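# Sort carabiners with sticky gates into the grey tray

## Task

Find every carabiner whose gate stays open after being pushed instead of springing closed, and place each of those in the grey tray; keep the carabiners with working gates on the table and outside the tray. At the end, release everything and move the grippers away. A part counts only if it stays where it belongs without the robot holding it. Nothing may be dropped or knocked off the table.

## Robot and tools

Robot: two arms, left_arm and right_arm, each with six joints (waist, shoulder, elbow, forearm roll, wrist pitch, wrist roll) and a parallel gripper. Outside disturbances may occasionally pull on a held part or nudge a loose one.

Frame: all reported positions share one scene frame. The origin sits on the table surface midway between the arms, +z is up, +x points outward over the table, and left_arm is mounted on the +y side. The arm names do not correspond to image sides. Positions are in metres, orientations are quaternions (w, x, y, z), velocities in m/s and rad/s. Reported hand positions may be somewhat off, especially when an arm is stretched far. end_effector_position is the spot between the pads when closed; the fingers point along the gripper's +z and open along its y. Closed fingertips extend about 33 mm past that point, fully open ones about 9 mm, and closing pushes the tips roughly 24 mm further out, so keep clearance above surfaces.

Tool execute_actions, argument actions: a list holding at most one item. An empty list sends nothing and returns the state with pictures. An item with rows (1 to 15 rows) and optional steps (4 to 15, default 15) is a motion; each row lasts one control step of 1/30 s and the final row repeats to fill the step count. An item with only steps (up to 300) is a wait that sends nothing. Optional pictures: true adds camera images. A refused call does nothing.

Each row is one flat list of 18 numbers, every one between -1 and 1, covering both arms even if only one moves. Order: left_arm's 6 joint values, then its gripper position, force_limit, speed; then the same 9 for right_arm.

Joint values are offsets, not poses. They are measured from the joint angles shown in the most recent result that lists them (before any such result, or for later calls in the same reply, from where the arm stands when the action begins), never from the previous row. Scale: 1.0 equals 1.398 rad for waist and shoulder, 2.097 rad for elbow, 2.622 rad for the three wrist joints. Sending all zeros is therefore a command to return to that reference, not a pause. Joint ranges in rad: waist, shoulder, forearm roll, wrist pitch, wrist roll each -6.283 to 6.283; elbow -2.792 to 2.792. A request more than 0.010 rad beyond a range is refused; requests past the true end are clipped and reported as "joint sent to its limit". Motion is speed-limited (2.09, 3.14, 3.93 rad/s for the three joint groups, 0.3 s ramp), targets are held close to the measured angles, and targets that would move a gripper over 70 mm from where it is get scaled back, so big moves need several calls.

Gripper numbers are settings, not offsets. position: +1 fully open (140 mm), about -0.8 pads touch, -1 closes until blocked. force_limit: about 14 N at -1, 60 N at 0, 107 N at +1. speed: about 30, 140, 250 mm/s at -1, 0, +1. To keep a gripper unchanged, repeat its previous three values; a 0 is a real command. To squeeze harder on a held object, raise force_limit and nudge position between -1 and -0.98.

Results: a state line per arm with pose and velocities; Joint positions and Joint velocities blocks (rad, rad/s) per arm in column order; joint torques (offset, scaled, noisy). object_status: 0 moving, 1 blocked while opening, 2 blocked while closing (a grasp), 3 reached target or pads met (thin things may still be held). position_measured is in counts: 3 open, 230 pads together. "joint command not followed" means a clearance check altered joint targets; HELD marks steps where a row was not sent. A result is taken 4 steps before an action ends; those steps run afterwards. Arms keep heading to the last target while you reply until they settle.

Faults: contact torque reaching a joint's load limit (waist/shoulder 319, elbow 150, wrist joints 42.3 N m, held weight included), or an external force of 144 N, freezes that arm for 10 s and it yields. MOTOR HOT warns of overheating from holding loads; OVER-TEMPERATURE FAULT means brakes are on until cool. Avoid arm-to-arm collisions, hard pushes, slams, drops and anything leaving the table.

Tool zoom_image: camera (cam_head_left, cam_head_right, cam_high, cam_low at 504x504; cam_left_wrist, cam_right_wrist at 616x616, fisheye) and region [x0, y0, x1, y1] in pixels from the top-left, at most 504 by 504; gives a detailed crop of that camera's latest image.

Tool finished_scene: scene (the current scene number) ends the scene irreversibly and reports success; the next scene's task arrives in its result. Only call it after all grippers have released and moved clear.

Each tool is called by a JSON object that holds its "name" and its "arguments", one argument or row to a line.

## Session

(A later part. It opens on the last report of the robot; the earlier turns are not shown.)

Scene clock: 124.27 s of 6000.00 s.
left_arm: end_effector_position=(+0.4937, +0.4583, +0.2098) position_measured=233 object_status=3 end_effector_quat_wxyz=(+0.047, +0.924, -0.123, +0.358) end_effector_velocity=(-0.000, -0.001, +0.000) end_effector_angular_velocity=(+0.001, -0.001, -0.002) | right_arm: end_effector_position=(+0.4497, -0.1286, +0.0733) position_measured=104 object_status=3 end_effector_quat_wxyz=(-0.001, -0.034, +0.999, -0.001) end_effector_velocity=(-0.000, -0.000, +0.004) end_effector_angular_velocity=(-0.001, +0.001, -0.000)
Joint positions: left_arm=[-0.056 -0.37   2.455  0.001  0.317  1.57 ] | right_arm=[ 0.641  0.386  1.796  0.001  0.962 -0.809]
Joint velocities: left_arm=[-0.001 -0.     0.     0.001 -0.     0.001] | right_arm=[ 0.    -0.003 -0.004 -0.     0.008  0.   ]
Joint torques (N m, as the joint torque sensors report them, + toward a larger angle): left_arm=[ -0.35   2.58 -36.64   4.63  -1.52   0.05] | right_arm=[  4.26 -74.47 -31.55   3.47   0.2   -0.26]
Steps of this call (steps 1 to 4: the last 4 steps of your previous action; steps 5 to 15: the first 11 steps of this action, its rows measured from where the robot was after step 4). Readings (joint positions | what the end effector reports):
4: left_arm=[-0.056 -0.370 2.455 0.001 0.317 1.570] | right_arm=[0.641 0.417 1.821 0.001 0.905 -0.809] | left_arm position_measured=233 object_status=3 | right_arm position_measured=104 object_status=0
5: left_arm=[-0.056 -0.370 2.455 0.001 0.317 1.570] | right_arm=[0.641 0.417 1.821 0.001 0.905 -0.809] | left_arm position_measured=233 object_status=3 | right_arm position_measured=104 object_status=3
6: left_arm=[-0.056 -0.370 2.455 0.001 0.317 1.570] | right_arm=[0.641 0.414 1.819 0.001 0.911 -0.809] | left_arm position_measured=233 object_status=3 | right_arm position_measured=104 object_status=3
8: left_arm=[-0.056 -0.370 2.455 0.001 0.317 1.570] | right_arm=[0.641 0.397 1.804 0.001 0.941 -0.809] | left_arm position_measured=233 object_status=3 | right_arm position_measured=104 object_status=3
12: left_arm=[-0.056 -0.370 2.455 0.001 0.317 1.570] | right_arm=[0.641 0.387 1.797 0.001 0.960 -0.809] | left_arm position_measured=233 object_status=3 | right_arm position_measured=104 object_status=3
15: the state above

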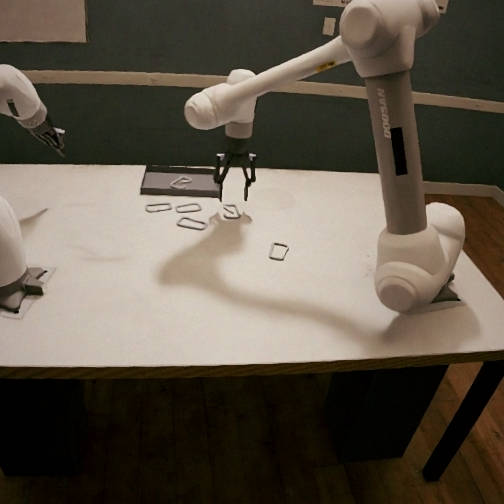

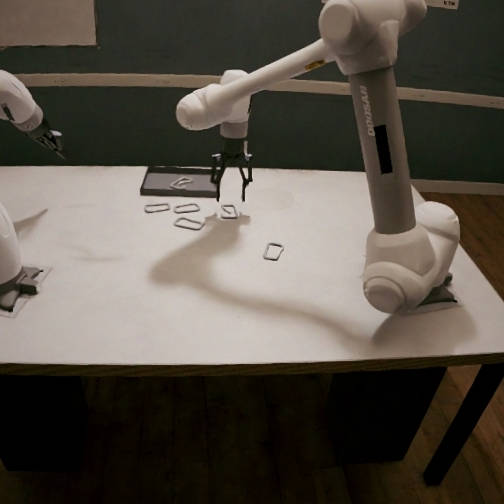

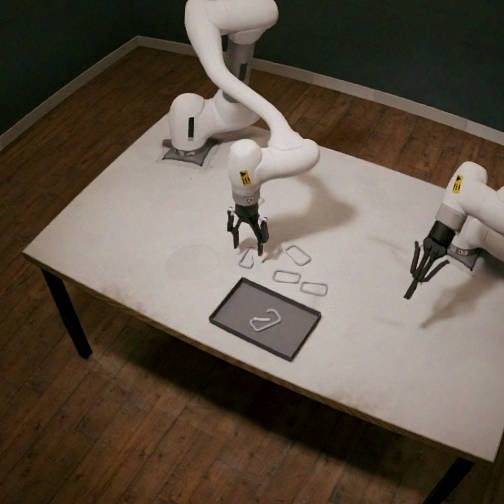

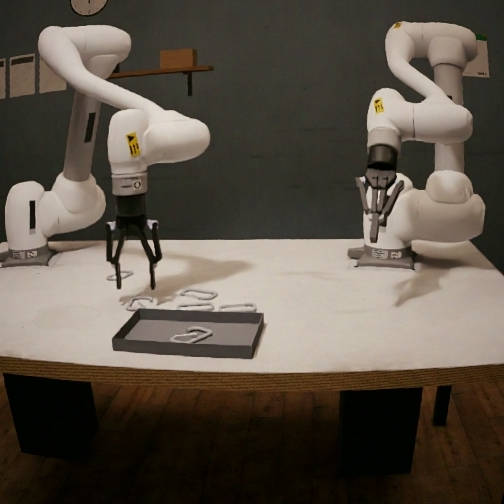

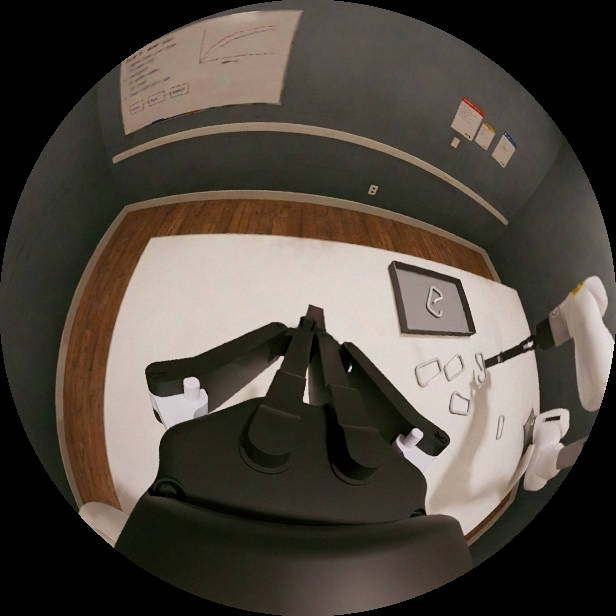

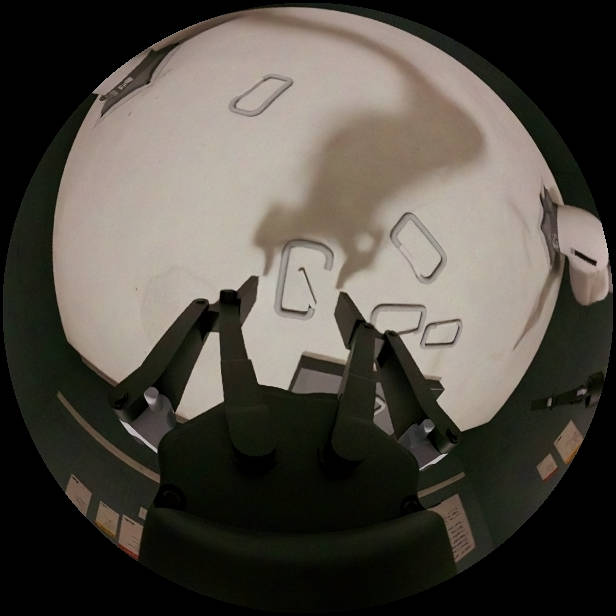

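{"name": "execute_actions", "arguments": {
  "actions": [
    {"rows":[[0,0,0,0,0,0,-1,0,0,0.0442,-0.0253,0.0251,0,-0.0066,-0.473,-0.55,0,0]],"steps":15}
  ]
}}

{"name": "execute_actions", "arguments": {
  "actions": [
    {"steps":8}
  ],
  "pictures": true
}}

{"name": "zoom_image", "arguments": {
  "camera": "cam_right_wrist",
  "region": [200,180,420,400]
}}

Scene clock: 125.23 s of 6000.00 s.
left_arm: end_effector_position=(+0.4937, +0.4583, +0.2098) position_measured=233 object_status=3 end_effector_quat_wxyz=(+0.047, +0.924, -0.123, +0.358) end_effector_velocity=(+0.000, -0.000, -0.000) end_effector_angular_velocity=(+0.001, -0.000, -0.001) | right_arm: end_effector_position=(+0.4134, -0.1247, +0.0727) position_measured=175 object_status=0 end_effector_quat_wxyz=(-0.002, -0.389, +0.921, -0.001) end_effector_velocity=(-0.119, +0.020, +0.007) end_effector_angular_velocity=(+0.020, +0.000, +3.455)
Joint positions: left_arm=[-0.056 -0.37   2.455  0.001  0.317  1.57 ] | right_arm=[ 0.685  0.361  1.835  0.001  0.949 -1.498]
Joint velocities: left_arm=[-0.     0.    -0.     0.001 -0.     0.001] | right_arm=[ 0.155 -0.088  0.114  0.001 -0.039 -3.301]
Joint torques (N m, as the joint torque sensors report them, + toward a larger angle): left_arm=[  0.13   2.8  -36.42   4.63  -1.54   0.03] | right_arm=[ -1.46 -69.81 -32.87   3.72   0.02   0.14]
Steps of this call (steps 1 to 4: the last 4 steps of your previous action; steps 5 to 15: the robot went on to your last target; steps 16 to 18: nothing new was sent; steps 19 to 29: the first 11 steps of this action). Readings (joint positions | what the end effector reports):
19: left_arm=[-0.056 -0.370 2.455 0.001 0.317 1.570] | right_arm=[0.641 0.386 1.796 0.001 0.962 -0.809] | left_arm position_measured=233 object_status=3 | right_arm position_measured=104 object_status=0
20: left_arm=[-0.056 -0.370 2.455 0.001 0.317 1.570] | right_arm=[0.641 0.386 1.796 0.001 0.962 -0.816] | left_arm position_measured=233 object_status=3 | right_arm position_measured=106 object_status=0
22: left_arm=[-0.056 -0.370 2.455 0.001 0.317 1.570] | right_arm=[0.645 0.383 1.801 0.001 0.961 -0.872] | left_arm position_measured=233 object_status=3 | right_arm position_measured=122 object_status=0
26: left_arm=[-0.056 -0.370 2.455 0.001 0.317 1.570] | right_arm=[0.666 0.372 1.821 0.001 0.954 -1.157] | left_arm position_measured=233 object_status=3 | right_arm position_measured=152 object_status=0
29: the state above

Scene clock: 125.50 s of 6000.00 s.
left_arm: end_effector_position=(+0.4937, +0.4583, +0.2098) position_measured=233 object_status=3 end_effector_quat_wxyz=(+0.047, +0.924, -0.123, +0.358) end_effector_velocity=(+0.000, +0.000, -0.001) end_effector_angular_velocity=(+0.000, +0.002, +0.001) | right_arm: end_effector_position=(+0.3997, -0.1227, +0.0733) position_measured=199 object_status=0 end_effector_quat_wxyz=(-0.001, -0.627, +0.779, +0.000) end_effector_velocity=(-0.000, -0.000, +0.001) end_effector_angular_velocity=(+0.003, -0.000, +0.453)
Joint positions: left_arm=[-0.056 -0.37   2.455  0.001  0.317  1.57 ] | right_arm=[ 0.703  0.351  1.849  0.001  0.944 -2.036]
Joint velocities: left_arm=[ 0.001  0.002 -0.     0.     0.    -0.001] | right_arm=[-0.    -0.002  0.001  0.    -0.001 -0.454]
Joint torques (N m, as the joint torque sensors report them, + toward a larger angle): left_arm=[ -0.14   2.86 -36.57   4.65  -1.55   0.  ] | right_arm=[  2.32 -70.43 -31.98   3.53  -0.22  -0.24]
Kept back: nothing.
Steps of this call (steps 1 to 4: the last 4 steps of your previous action; steps 5 to 8: the robot went on to your last target). Readings (joint positions | what the end effector reports):
1: left_arm=[-0.056 -0.370 2.455 0.001 0.317 1.570] | right_arm=[0.690 0.358 1.839 0.001 0.948 -1.606] | left_arm position_measured=233 object_status=3 | right_arm position_measured=182 object_status=0
2: left_arm=[-0.056 -0.370 2.455 0.001 0.317 1.570] | right_arm=[0.694 0.356 1.842 0.001 0.947 -1.705] | left_arm position_measured=233 object_status=3 | right_arm position_measured=190 object_status=0
4: left_arm=[-0.056 -0.370 2.455 0.001 0.317 1.570] | right_arm=[0.700 0.353 1.846 0.001 0.945 -1.867] | left_arm position_measured=233 object_status=3 | right_arm position_measured=199 object_status=0
8: the state above

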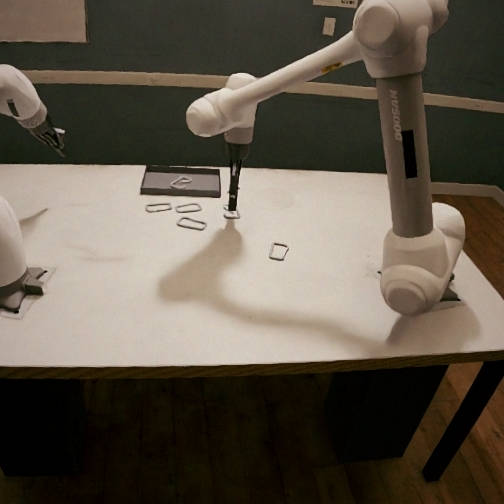

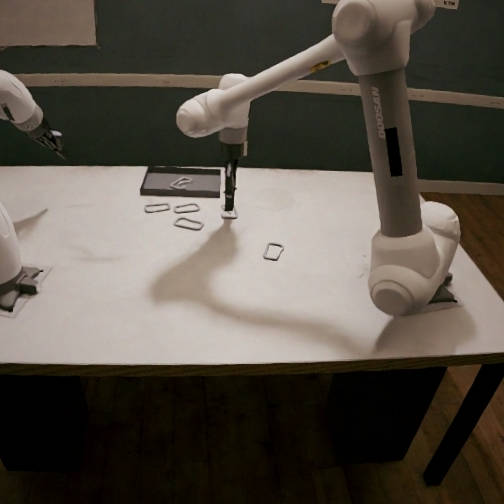

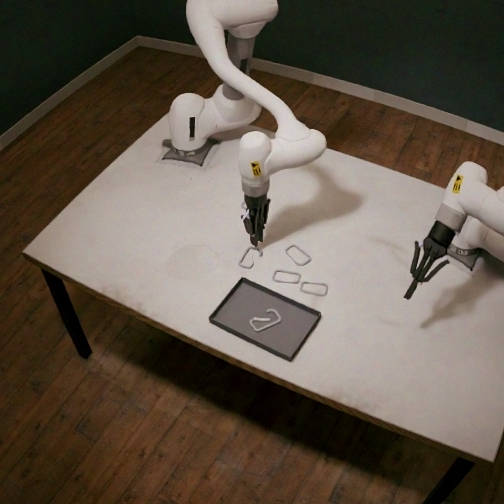

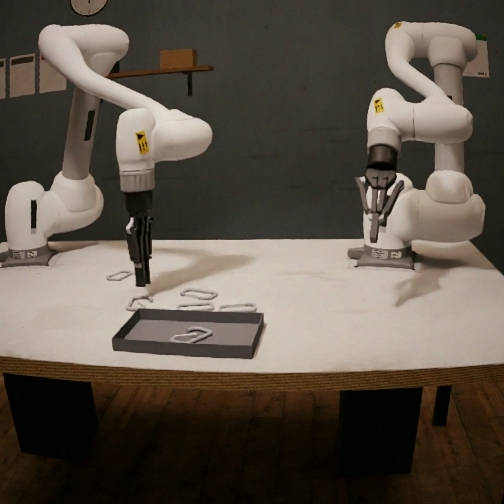

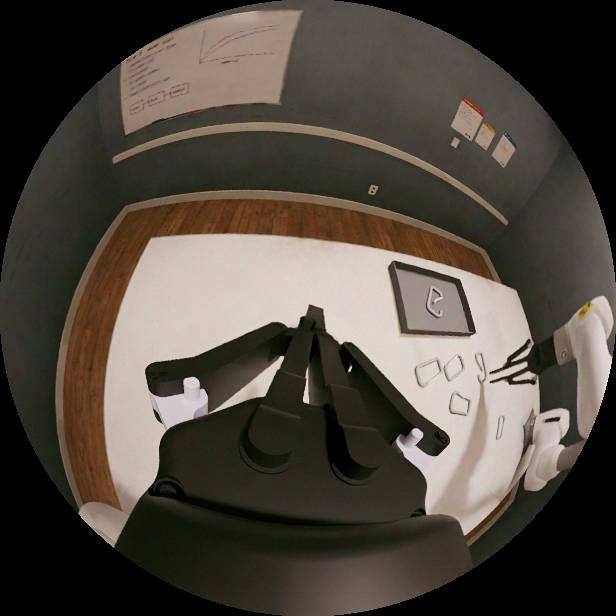

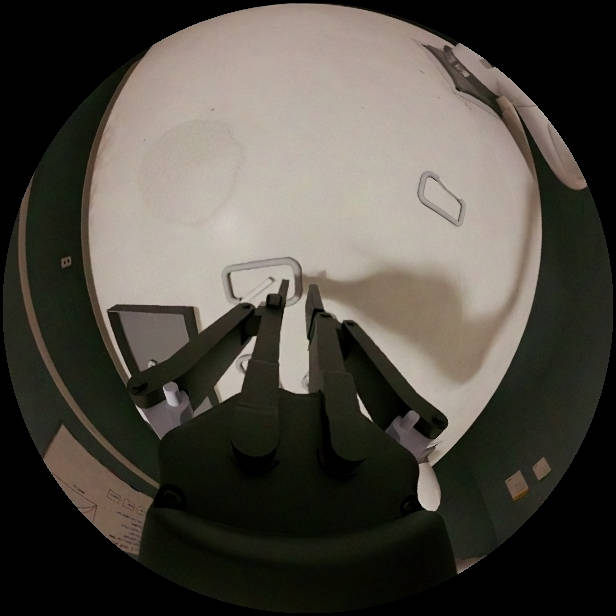

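Region (200, 180, 420, 400) of cam_right_wrist's 616x616 image, scaled by 2.291, with more detail than that image has.

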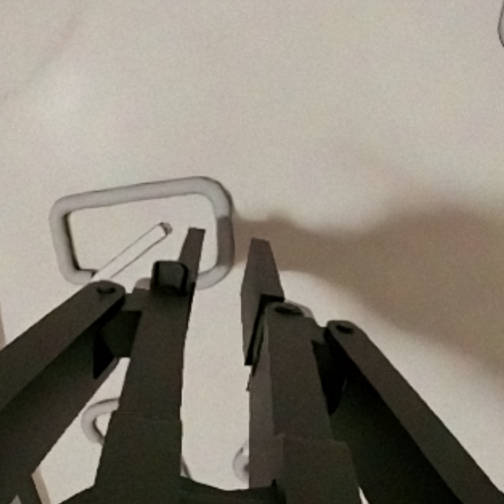

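{"name": "execute_actions", "arguments": {
  "actions": [
    {"rows":[[0,0,0,0,0,0,-1,0,0,0,0.0258,0.0132,0,-0.0243,0,-0.55,0,0]],"steps":15}
  ],
  "pictures": true
}}

{"name": "zoom_image", "arguments": {
  "camera": "cam_right_wrist",
  "region": [200,180,420,400]
}}

Scene clock: 126.00 s of 6000.00 s.
left_arm: end_effector_position=(+0.4937, +0.4583, +0.2098) position_measured=233 object_status=3 end_effector_quat_wxyz=(+0.047, +0.924, -0.123, +0.358) end_effector_velocity=(+0.000, +0.000, +0.000) end_effector_angular_velocity=(+0.001, -0.000, -0.000) | right_arm: end_effector_position=(+0.3990, -0.1234, +0.0376) position_measured=199 object_status=3 end_effector_quat_wxyz=(-0.001, -0.627, +0.779, +0.000) end_effector_velocity=(-0.000, -0.000, -0.005) end_effector_angular_velocity=(-0.000, +0.000, -0.003)
Joint positions: left_arm=[-0.056 -0.37   2.455  0.001  0.317  1.57 ] | right_arm=[ 0.703  0.387  1.876  0.001  0.881 -2.036]
Joint velocities: left_arm=[ 0.    -0.     0.     0.001 -0.     0.   ] | right_arm=[-0.     0.005  0.004  0.    -0.009  0.002]
Joint torques (N m, as the joint torque sensors report them, + toward a larger angle): left_arm=[ -0.19   2.16 -36.2    4.7   -1.52   0.01] | right_arm=[  3.41 -74.48 -30.61   3.47  -0.72  -0.19]
Steps of this call (steps 1 to 4: the robot went on to your last target; steps 5 to 15: the first 11 steps of this action). Readings (joint positions | what the end effector reports):
5: left_arm=[-0.056 -0.370 2.455 0.001 0.317 1.570] | right_arm=[0.703 0.351 1.849 0.001 0.944 -2.048] | left_arm position_measured=233 object_status=3 | right_arm position_measured=199 object_status=3
6: left_arm=[-0.056 -0.370 2.455 0.001 0.317 1.570] | right_arm=[0.703 0.353 1.851 0.001 0.938 -2.048] | left_arm position_measured=233 object_status=3 | right_arm position_measured=199 object_status=3
8: left_arm=[-0.056 -0.370 2.455 0.001 0.317 1.570] | right_arm=[0.703 0.372 1.866 0.001 0.906 -2.042] | left_arm position_measured=233 object_status=3 | right_arm position_measured=199 object_status=3
12: left_arm=[-0.056 -0.370 2.455 0.001 0.317 1.570] | right_arm=[0.703 0.386 1.875 0.001 0.883 -2.037] | left_arm position_measured=233 object_status=3 | right_arm position_measured=199 object_status=3
15: the state above

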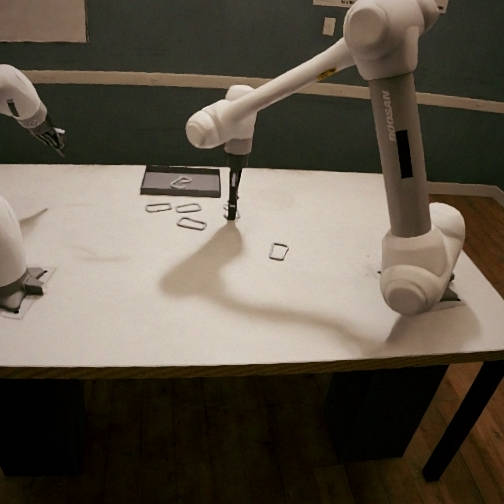

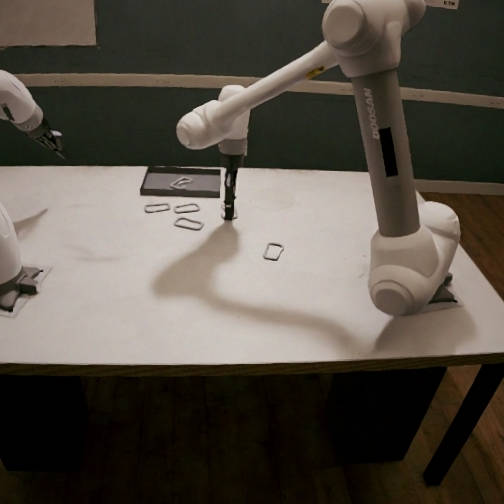

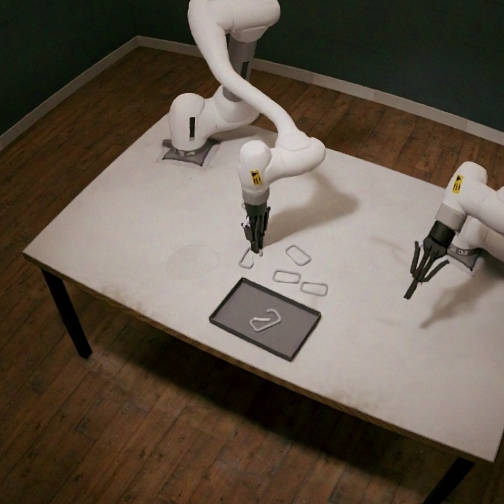

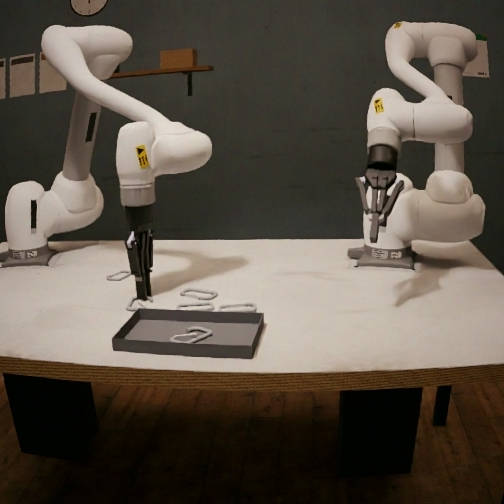

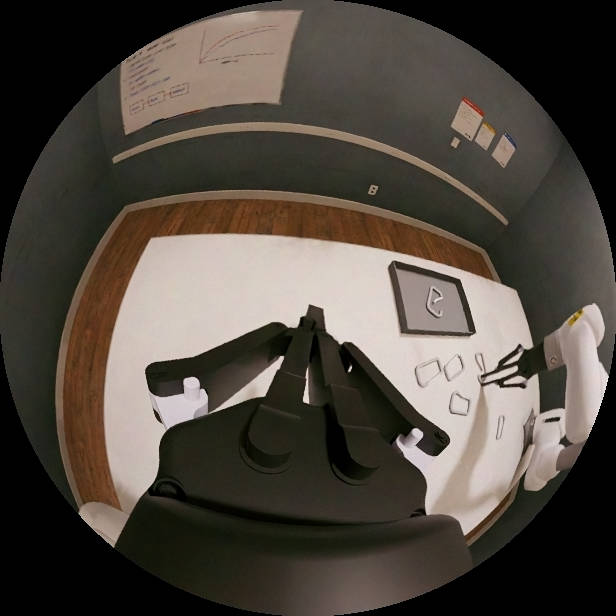

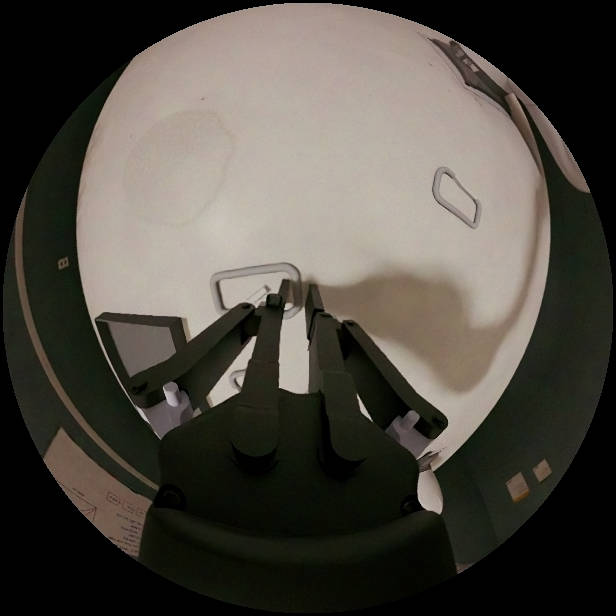

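Region (200, 180, 420, 400) of cam_right_wrist's 616x616 image, scaled by 2.291, with more detail than that image has.

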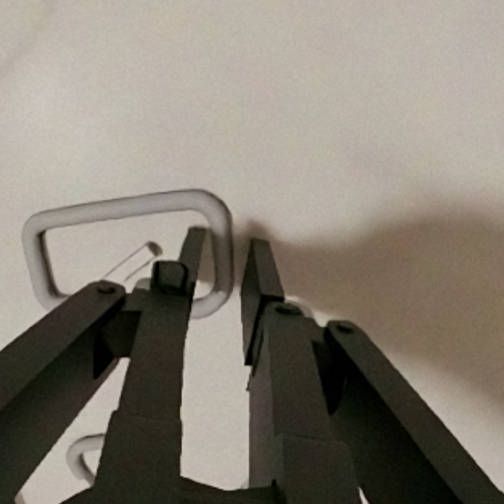

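{"name": "execute_actions", "arguments": {
  "actions": [
    {"rows":[[0,0,0,0,0,0,-1,0,0,0,0,0,0,0,0,-1,0.3,-0.5]],"steps":15}
  ]
}}

{"name": "execute_actions", "arguments": {
  "actions": [
    {"rows":[[0,0,0,0,0,0,-1,0,0,0,0,0,0,0,0,-1,0.3,-0.5],[0,0,0,0,0,0,-1,0,0,0,0,0,0,0,0,-1,0.3,-0.5],[0,0,0,0,0,0,-1,0,0,0,0,0,0,0,0,-1,0.3,-0.5],[0,0,0,0,0,0,-1,0,0,0,-0.046,-0.024,0,0.044,0,-1,0.3,-0.5]],"steps":15}
  ]
}}

{"name": "execute_actions", "arguments": {
  "actions": [
    {"steps":8}
  ],
  "pictures": true
}}

Scene clock: 126.70 s of 6000.00 s.
left_arm: end_effector_position=(+0.4937, +0.4583, +0.2098) position_measured=233 object_status=3 end_effector_quat_wxyz=(+0.047, +0.924, -0.123, +0.358) end_effector_velocity=(+0.000, +0.000, +0.000) end_effector_angular_velocity=(+0.001, -0.001, -0.001) | right_arm: end_effector_position=(+0.3990, -0.1234, +0.0375) position_measured=223 object_status=0 end_effector_quat_wxyz=(-0.001, -0.627, +0.779, +0.000) end_effector_velocity=(+0.000, +0.000, +0.002) end_effector_angular_velocity=(+0.003, -0.002, -0.002)
Joint positions: left_arm=[-0.056 -0.37   2.455  0.001  0.317  1.57 ] | right_arm=[ 0.703  0.387  1.876  0.001  0.881 -2.036]
Joint velocities: left_arm=[ 0.001 -0.001  0.    -0.    -0.     0.002] | right_arm=[-0.    -0.003 -0.     0.001 -0.     0.001]
Joint torques (N m, as the joint torque sensors report them, + toward a larger angle): left_arm=[ -0.39   2.66 -35.79   4.64  -1.54   0.02] | right_arm=[  4.83 -73.27 -30.38   3.46  -0.29  -0.27]
Steps of this call (steps 1 to 4: the last 4 steps of your previous action; steps 5 to 10: the robot went on to your last target; steps 11 to 21: the first 11 steps of this action). Readings (joint positions | what the end effector reports):
11: left_arm=[-0.056 -0.370 2.455 0.001 0.317 1.570] | right_arm=[0.703 0.387 1.876 0.001 0.881 -2.036] | left_arm position_measured=233 object_status=3 | right_arm position_measured=199 object_status=0
12: left_arm=[-0.056 -0.370 2.455 0.001 0.317 1.570] | right_arm=[0.703 0.387 1.876 0.001 0.881 -2.036] | left_arm position_measured=233 object_status=3 | right_arm position_measured=200 object_status=0
14: left_arm=[-0.056 -0.370 2.455 0.001 0.317 1.570] | right_arm=[0.703 0.387 1.876 0.001 0.881 -2.036] | left_arm position_measured=233 object_status=3 | right_arm position_measured=209 object_status=0
18: left_arm=[-0.056 -0.370 2.455 0.001 0.317 1.570] | right_arm=[0.703 0.387 1.876 0.001 0.881 -2.036] | left_arm position_measured=233 object_status=3 | right_arm position_measured=221 object_status=0
21: the state above

Scene clock: 127.20 s of 6000.00 s.
left_arm: end_effector_position=(+0.4937, +0.4583, +0.2098) position_measured=233 object_status=3 end_effector_quat_wxyz=(+0.047, +0.924, -0.123, +0.358) end_effector_velocity=(+0.000, +0.000, +0.001) end_effector_angular_velocity=(-0.000, -0.001, +0.000) | right_arm: end_effector_position=(+0.3994, -0.1230, +0.1004) position_measured=223 object_status=2 end_effector_quat_wxyz=(-0.001, -0.627, +0.779, +0.000) end_effector_velocity=(-0.006, -0.007, +0.036) end_effector_angular_velocity=(-0.018, +0.014, -0.001)
Joint positions: left_arm=[-0.056 -0.37   2.455  0.001  0.317  1.57 ] | right_arm=[ 0.703  0.325  1.828  0.001  0.992 -2.036]
Joint velocities: left_arm=[ 0.    -0.001 -0.     0.    -0.    -0.   ] | right_arm=[-0.    -0.036 -0.026  0.     0.084  0.001]
Joint torques (N m, as the joint torque sensors report them, + toward a larger angle): left_arm=[ -0.06   3.17 -36.43   4.69  -1.61  -0.02] | right_arm=[  1.49 -51.8  -26.46   3.23  -0.52  -0.07]
Steps of this call (steps 1 to 4: the last 4 steps of your previous action; steps 5 to 15: the first 11 steps of this action, its rows measured from where the robot was after step 4). Readings (joint positions | what the end effector reports):
4: left_arm=[-0.056 -0.370 2.455 0.001 0.317 1.570] | right_arm=[0.703 0.387 1.876 0.001 0.881 -2.036] | left_arm position_measured=233 object_status=3 | right_arm position_measured=223 object_status=0
5: left_arm=[-0.056 -0.370 2.455 0.001 0.317 1.570] | right_arm=[0.703 0.387 1.876 0.001 0.881 -2.036] | left_arm position_measured=233 object_status=3 | right_arm position_measured=223 object_status=2
6: left_arm=[-0.056 -0.370 2.455 0.001 0.317 1.570] | right_arm=[0.703 0.387 1.876 0.001 0.881 -2.036] | left_arm position_measured=233 object_status=3 | right_arm position_measured=223 object_status=2
8: left_arm=[-0.056 -0.370 2.455 0.001 0.317 1.570] | right_arm=[0.703 0.387 1.876 0.001 0.882 -2.036] | left_arm position_measured=233 object_status=3 | right_arm position_measured=223 object_status=2
12: left_arm=[-0.056 -0.370 2.455 0.001 0.317 1.570] | right_arm=[0.703 0.342 1.841 0.001 0.961 -2.036] | left_arm position_measured=233 object_status=3 | right_arm position_measured=223 object_status=2
15: the state above

Scene clock: 127.47 s of 6000.00 s.
left_arm: end_effector_position=(+0.4937, +0.4583, +0.2098) position_measured=233 object_status=3 end_effector_quat_wxyz=(+0.047, +0.924, -0.123, +0.358) end_effector_velocity=(-0.000, -0.000, +0.000) end_effector_angular_velocity=(+0.001, -0.001, -0.001) | right_arm: end_effector_position=(+0.3992, -0.1231, +0.1029) position_measured=223 object_status=2 end_effector_quat_wxyz=(-0.002, -0.627, +0.779, +0.000) end_effector_velocity=(-0.000, +0.000, +0.002) end_effector_angular_velocity=(+0.002, -0.001, +0.000)
Joint positions: left_arm=[-0.056 -0.37   2.455  0.001  0.317  1.57 ] | right_arm=[ 0.703  0.322  1.826  0.001  0.997 -2.036]
Joint velocities: left_arm=[-0. -0.  0.  0. -0.  0.] | right_arm=[ 0.    -0.002 -0.001  0.     0.001  0.   ]
Joint torques (N m, as the joint torque sensors report them, + toward a larger angle): left_arm=[ -0.12   3.55 -36.4    4.61  -1.58   0.11] | right_arm=[  4.2  -68.29 -33.7    3.92  -0.36  -0.23]
Kept back: nothing.
Steps of this call (steps 1 to 4: the last 4 steps of your previous action; steps 5 to 8: the robot went on to your last target). Readings (joint positions | what the end effector reports):
1: left_arm=[-0.056 -0.370 2.455 0.001 0.317 1.570] | right_arm=[0.703 0.324 1.827 0.001 0.994 -2.036] | left_arm position_measured=233 object_status=3 | right_arm position_measured=223 object_status=2
2: left_arm=[-0.056 -0.370 2.455 0.001 0.317 1.570] | right_arm=[0.703 0.323 1.827 0.001 0.995 -2.036] | left_arm position_measured=233 object_status=3 | right_arm position_measured=223 object_status=2
4: left_arm=[-0.056 -0.370 2.455 0.001 0.317 1.570] | right_arm=[0.703 0.323 1.826 0.001 0.996 -2.036] | left_arm position_measured=233 object_status=3 | right_arm position_measured=223 object_status=2
8: the state above

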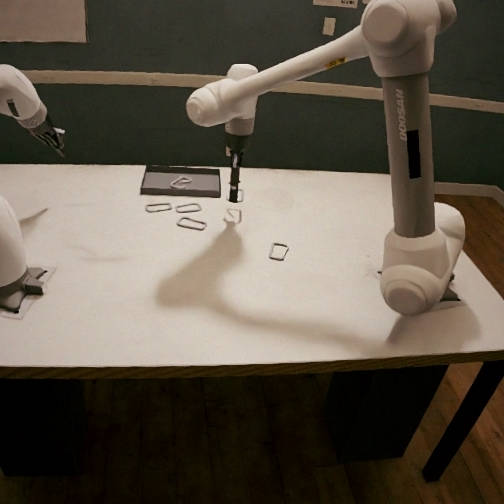

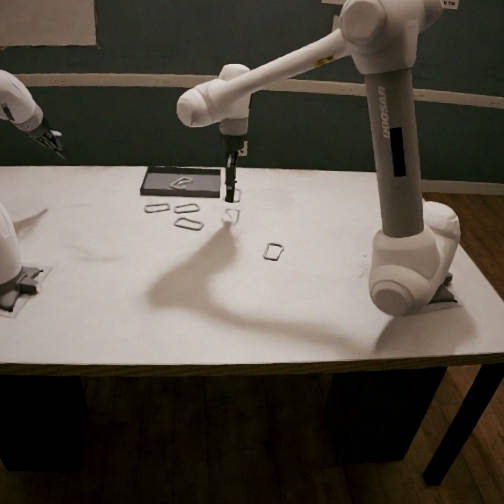

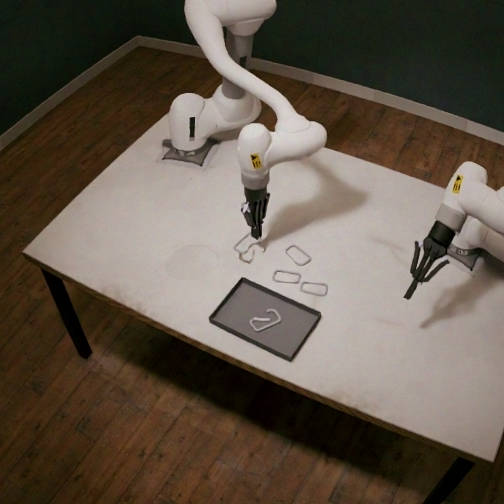

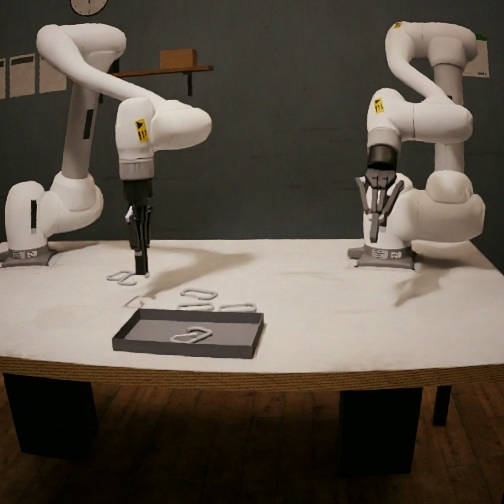

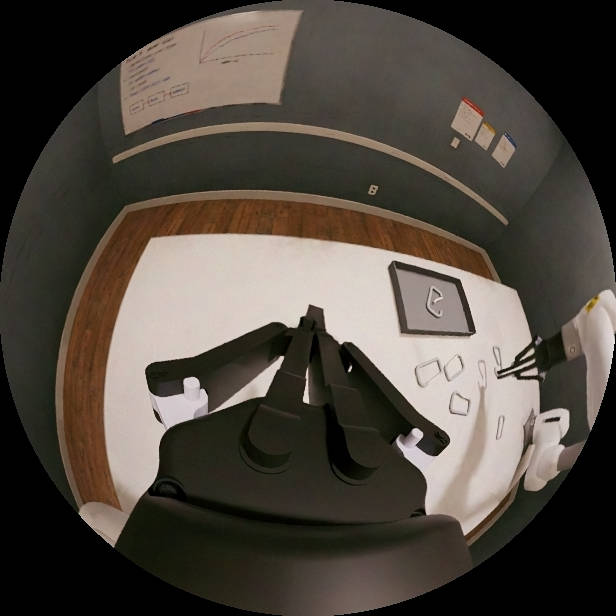

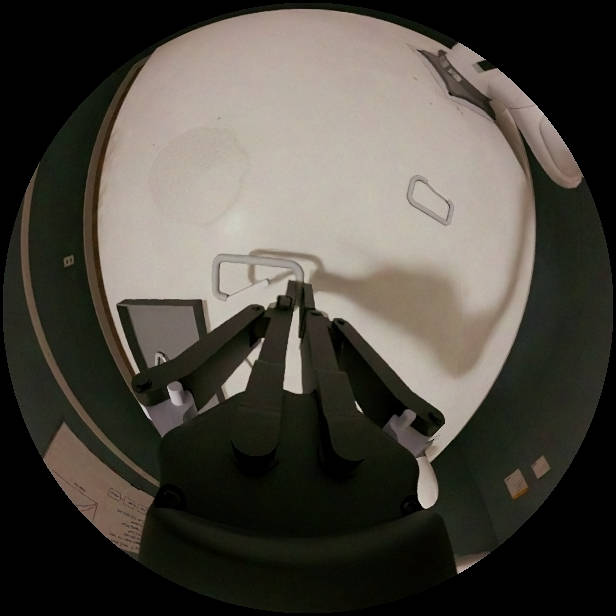

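{"name": "execute_actions", "arguments": {
  "actions": [
    {"rows":[[0,0,0,0,0,0,-1,0,0,-0.086,0.195,-0.199,0,0.054,-0.112,-1,0.3,-0.5]],"steps":15}
  ]
}}

{"name": "execute_actions", "arguments": {
  "actions": [
    {"steps":15}
  ],
  "pictures": true
}}

Scene clock: 128.00 s of 6000.00 s.
left_arm: end_effector_position=(+0.4937, +0.4583, +0.2098) position_measured=233 object_status=3 end_effector_quat_wxyz=(+0.047, +0.924, -0.123, +0.358) end_effector_velocity=(-0.000, -0.001, +0.001) end_effector_angular_velocity=(-0.001, -0.001, -0.001) | right_arm: end_effector_position=(+0.5143, -0.0672, +0.1052) position_measured=223 object_status=2 end_effector_quat_wxyz=(-0.001, -0.666, +0.746, +0.000) end_effector_velocity=(+0.386, +0.149, -0.016) end_effector_angular_velocity=(+0.003, -0.002, +0.329)
Joint positions: left_arm=[-0.056 -0.37   2.455  0.001  0.317  1.57 ] | right_arm=[ 0.633  0.481  1.582  0.001  1.079 -2.207]
Joint velocities: left_arm=[-0.001 -0.002 -0.     0.    -0.    -0.001] | right_arm=[-0.233  0.528 -0.802  0.     0.271 -0.562]
Joint torques (N m, as the joint torque sensors report them, + toward a larger angle): left_arm=[ -0.08   2.88 -36.48   4.74  -1.58   0.06] | right_arm=[  0.84 -85.38 -34.84   3.85  -0.17  -0.24]
Steps of this call (steps 1 to 5: the robot went on to your last target; steps 6 to 16: the first 11 steps of this action). Readings (joint positions | what the end effector reports):
6: left_arm=[-0.056 -0.370 2.455 0.001 0.317 1.570] | right_arm=[0.703 0.322 1.826 0.001 0.997 -2.036] | left_arm position_measured=233 object_status=3 | right_arm position_measured=223 object_status=2
7: left_arm=[-0.056 -0.370 2.455 0.001 0.317 1.570] | right_arm=[0.702 0.326 1.820 0.001 0.999 -2.040] | left_arm position_measured=233 object_status=3 | right_arm position_measured=223 object_status=2
9: left_arm=[-0.056 -0.370 2.455 0.001 0.317 1.570] | right_arm=[0.689 0.354 1.776 0.001 1.014 -2.071] | left_arm position_measured=233 object_status=3 | right_arm position_measured=223 object_status=2
13: left_arm=[-0.056 -0.370 2.455 0.001 0.317 1.570] | right_arm=[0.657 0.428 1.663 0.001 1.052 -2.150] | left_arm position_measured=233 object_status=3 | right_arm position_measured=223 object_status=2
16: the state above

Scene clock: 128.50 s of 6000.00 s.
left_arm: end_effector_position=(+0.4937, +0.4583, +0.2098) position_measured=233 object_status=3 end_effector_quat_wxyz=(+0.047, +0.924, -0.123, +0.358) end_effector_velocity=(+0.000, -0.000, -0.000) end_effector_angular_velocity=(+0.001, +0.001, -0.001) | right_arm: end_effector_position=(+0.5979, -0.0405, +0.0990) position_measured=223 object_status=2 end_effector_quat_wxyz=(-0.000, -0.693, +0.721, +0.000) end_effector_velocity=(+0.001, +0.000, +0.001) end_effector_angular_velocity=(+0.001, -0.001, +0.001)
Joint positions: left_arm=[-0.056 -0.37   2.455  0.001  0.317  1.57 ] | right_arm=[ 0.583  0.595  1.409  0.001  1.138 -2.33 ]
Joint velocities: left_arm=[-0.     0.001 -0.     0.     0.     0.001] | right_arm=[-0.001  0.001 -0.003  0.     0.001 -0.002]
Joint torques (N m, as the joint torque sensors report them, + toward a larger angle): left_arm=[ -0.42   2.86 -36.34   4.63  -1.57   0.11] | right_arm=[  3.1  -97.11 -35.49   4.03  -0.03  -0.18]
Kept back: nothing.
Steps of this call (steps 1 to 4: the last 4 steps of your previous action; steps 5 to 15: the robot went on to your last target). Readings (joint positions | what the end effector reports):
1: left_arm=[-0.056 -0.370 2.455 0.001 0.317 1.570] | right_arm=[0.625 0.499 1.555 0.001 1.088 -2.227] | left_arm position_measured=233 object_status=3 | right_arm position_measured=223 object_status=2
2: left_arm=[-0.056 -0.370 2.455 0.001 0.317 1.570] | right_arm=[0.617 0.517 1.528 0.001 1.098 -2.246] | left_arm position_measured=233 object_status=3 | right_arm position_measured=223 object_status=2
4: left_arm=[-0.056 -0.370 2.455 0.001 0.317 1.570] | right_arm=[0.602 0.552 1.474 0.001 1.116 -2.284] | left_arm position_measured=233 object_status=3 | right_arm position_measured=223 object_status=2
8: left_arm=[-0.056 -0.370 2.455 0.001 0.317 1.570] | right_arm=[0.584 0.591 1.415 0.001 1.136 -2.325] | left_arm position_measured=233 object_status=3 | right_arm position_measured=223 object_status=2
15: the state above

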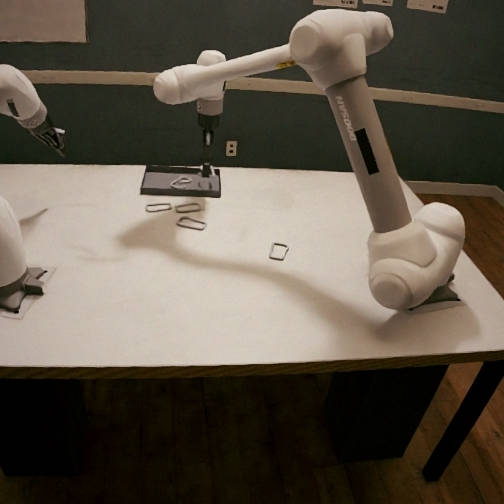

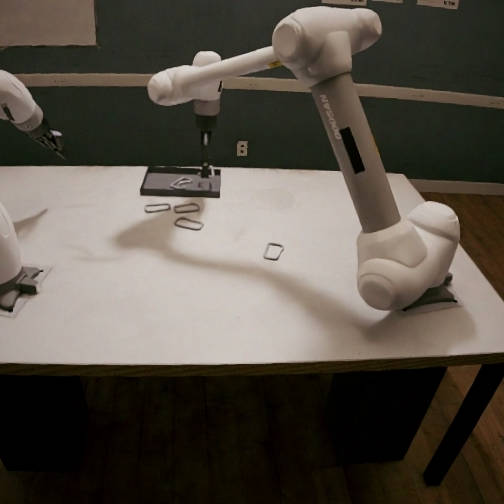

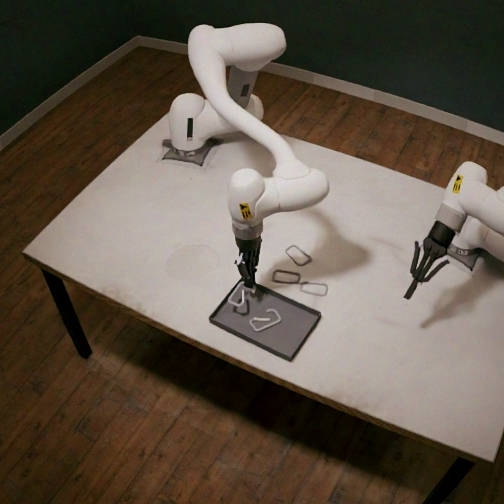

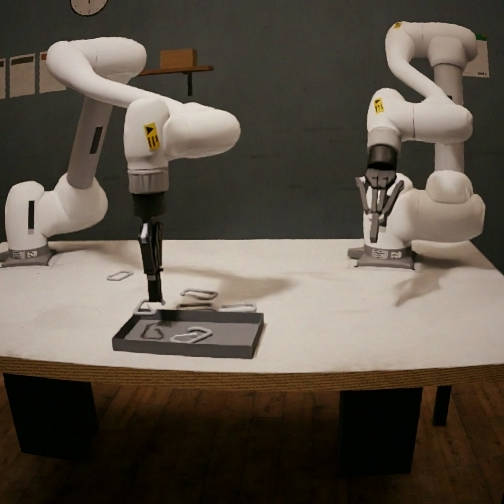

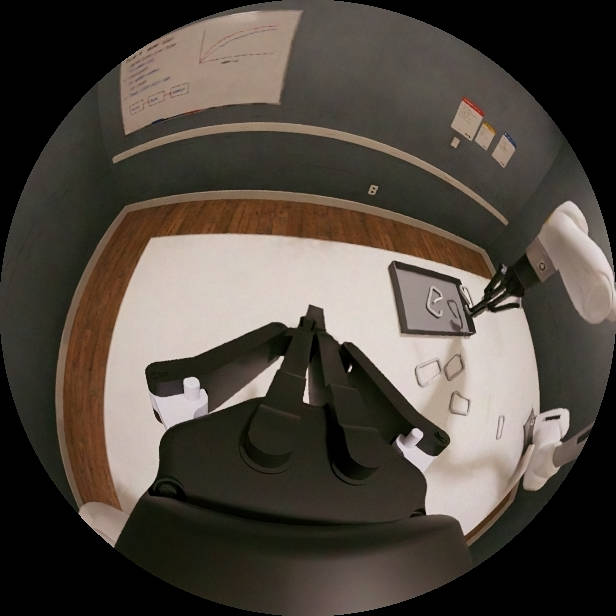

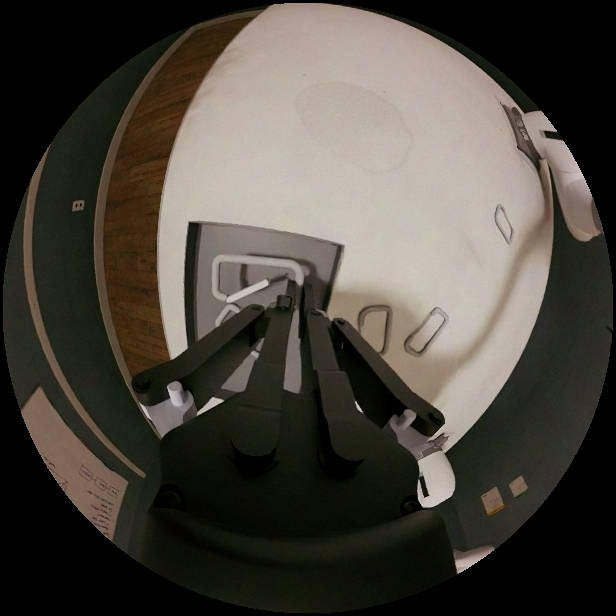

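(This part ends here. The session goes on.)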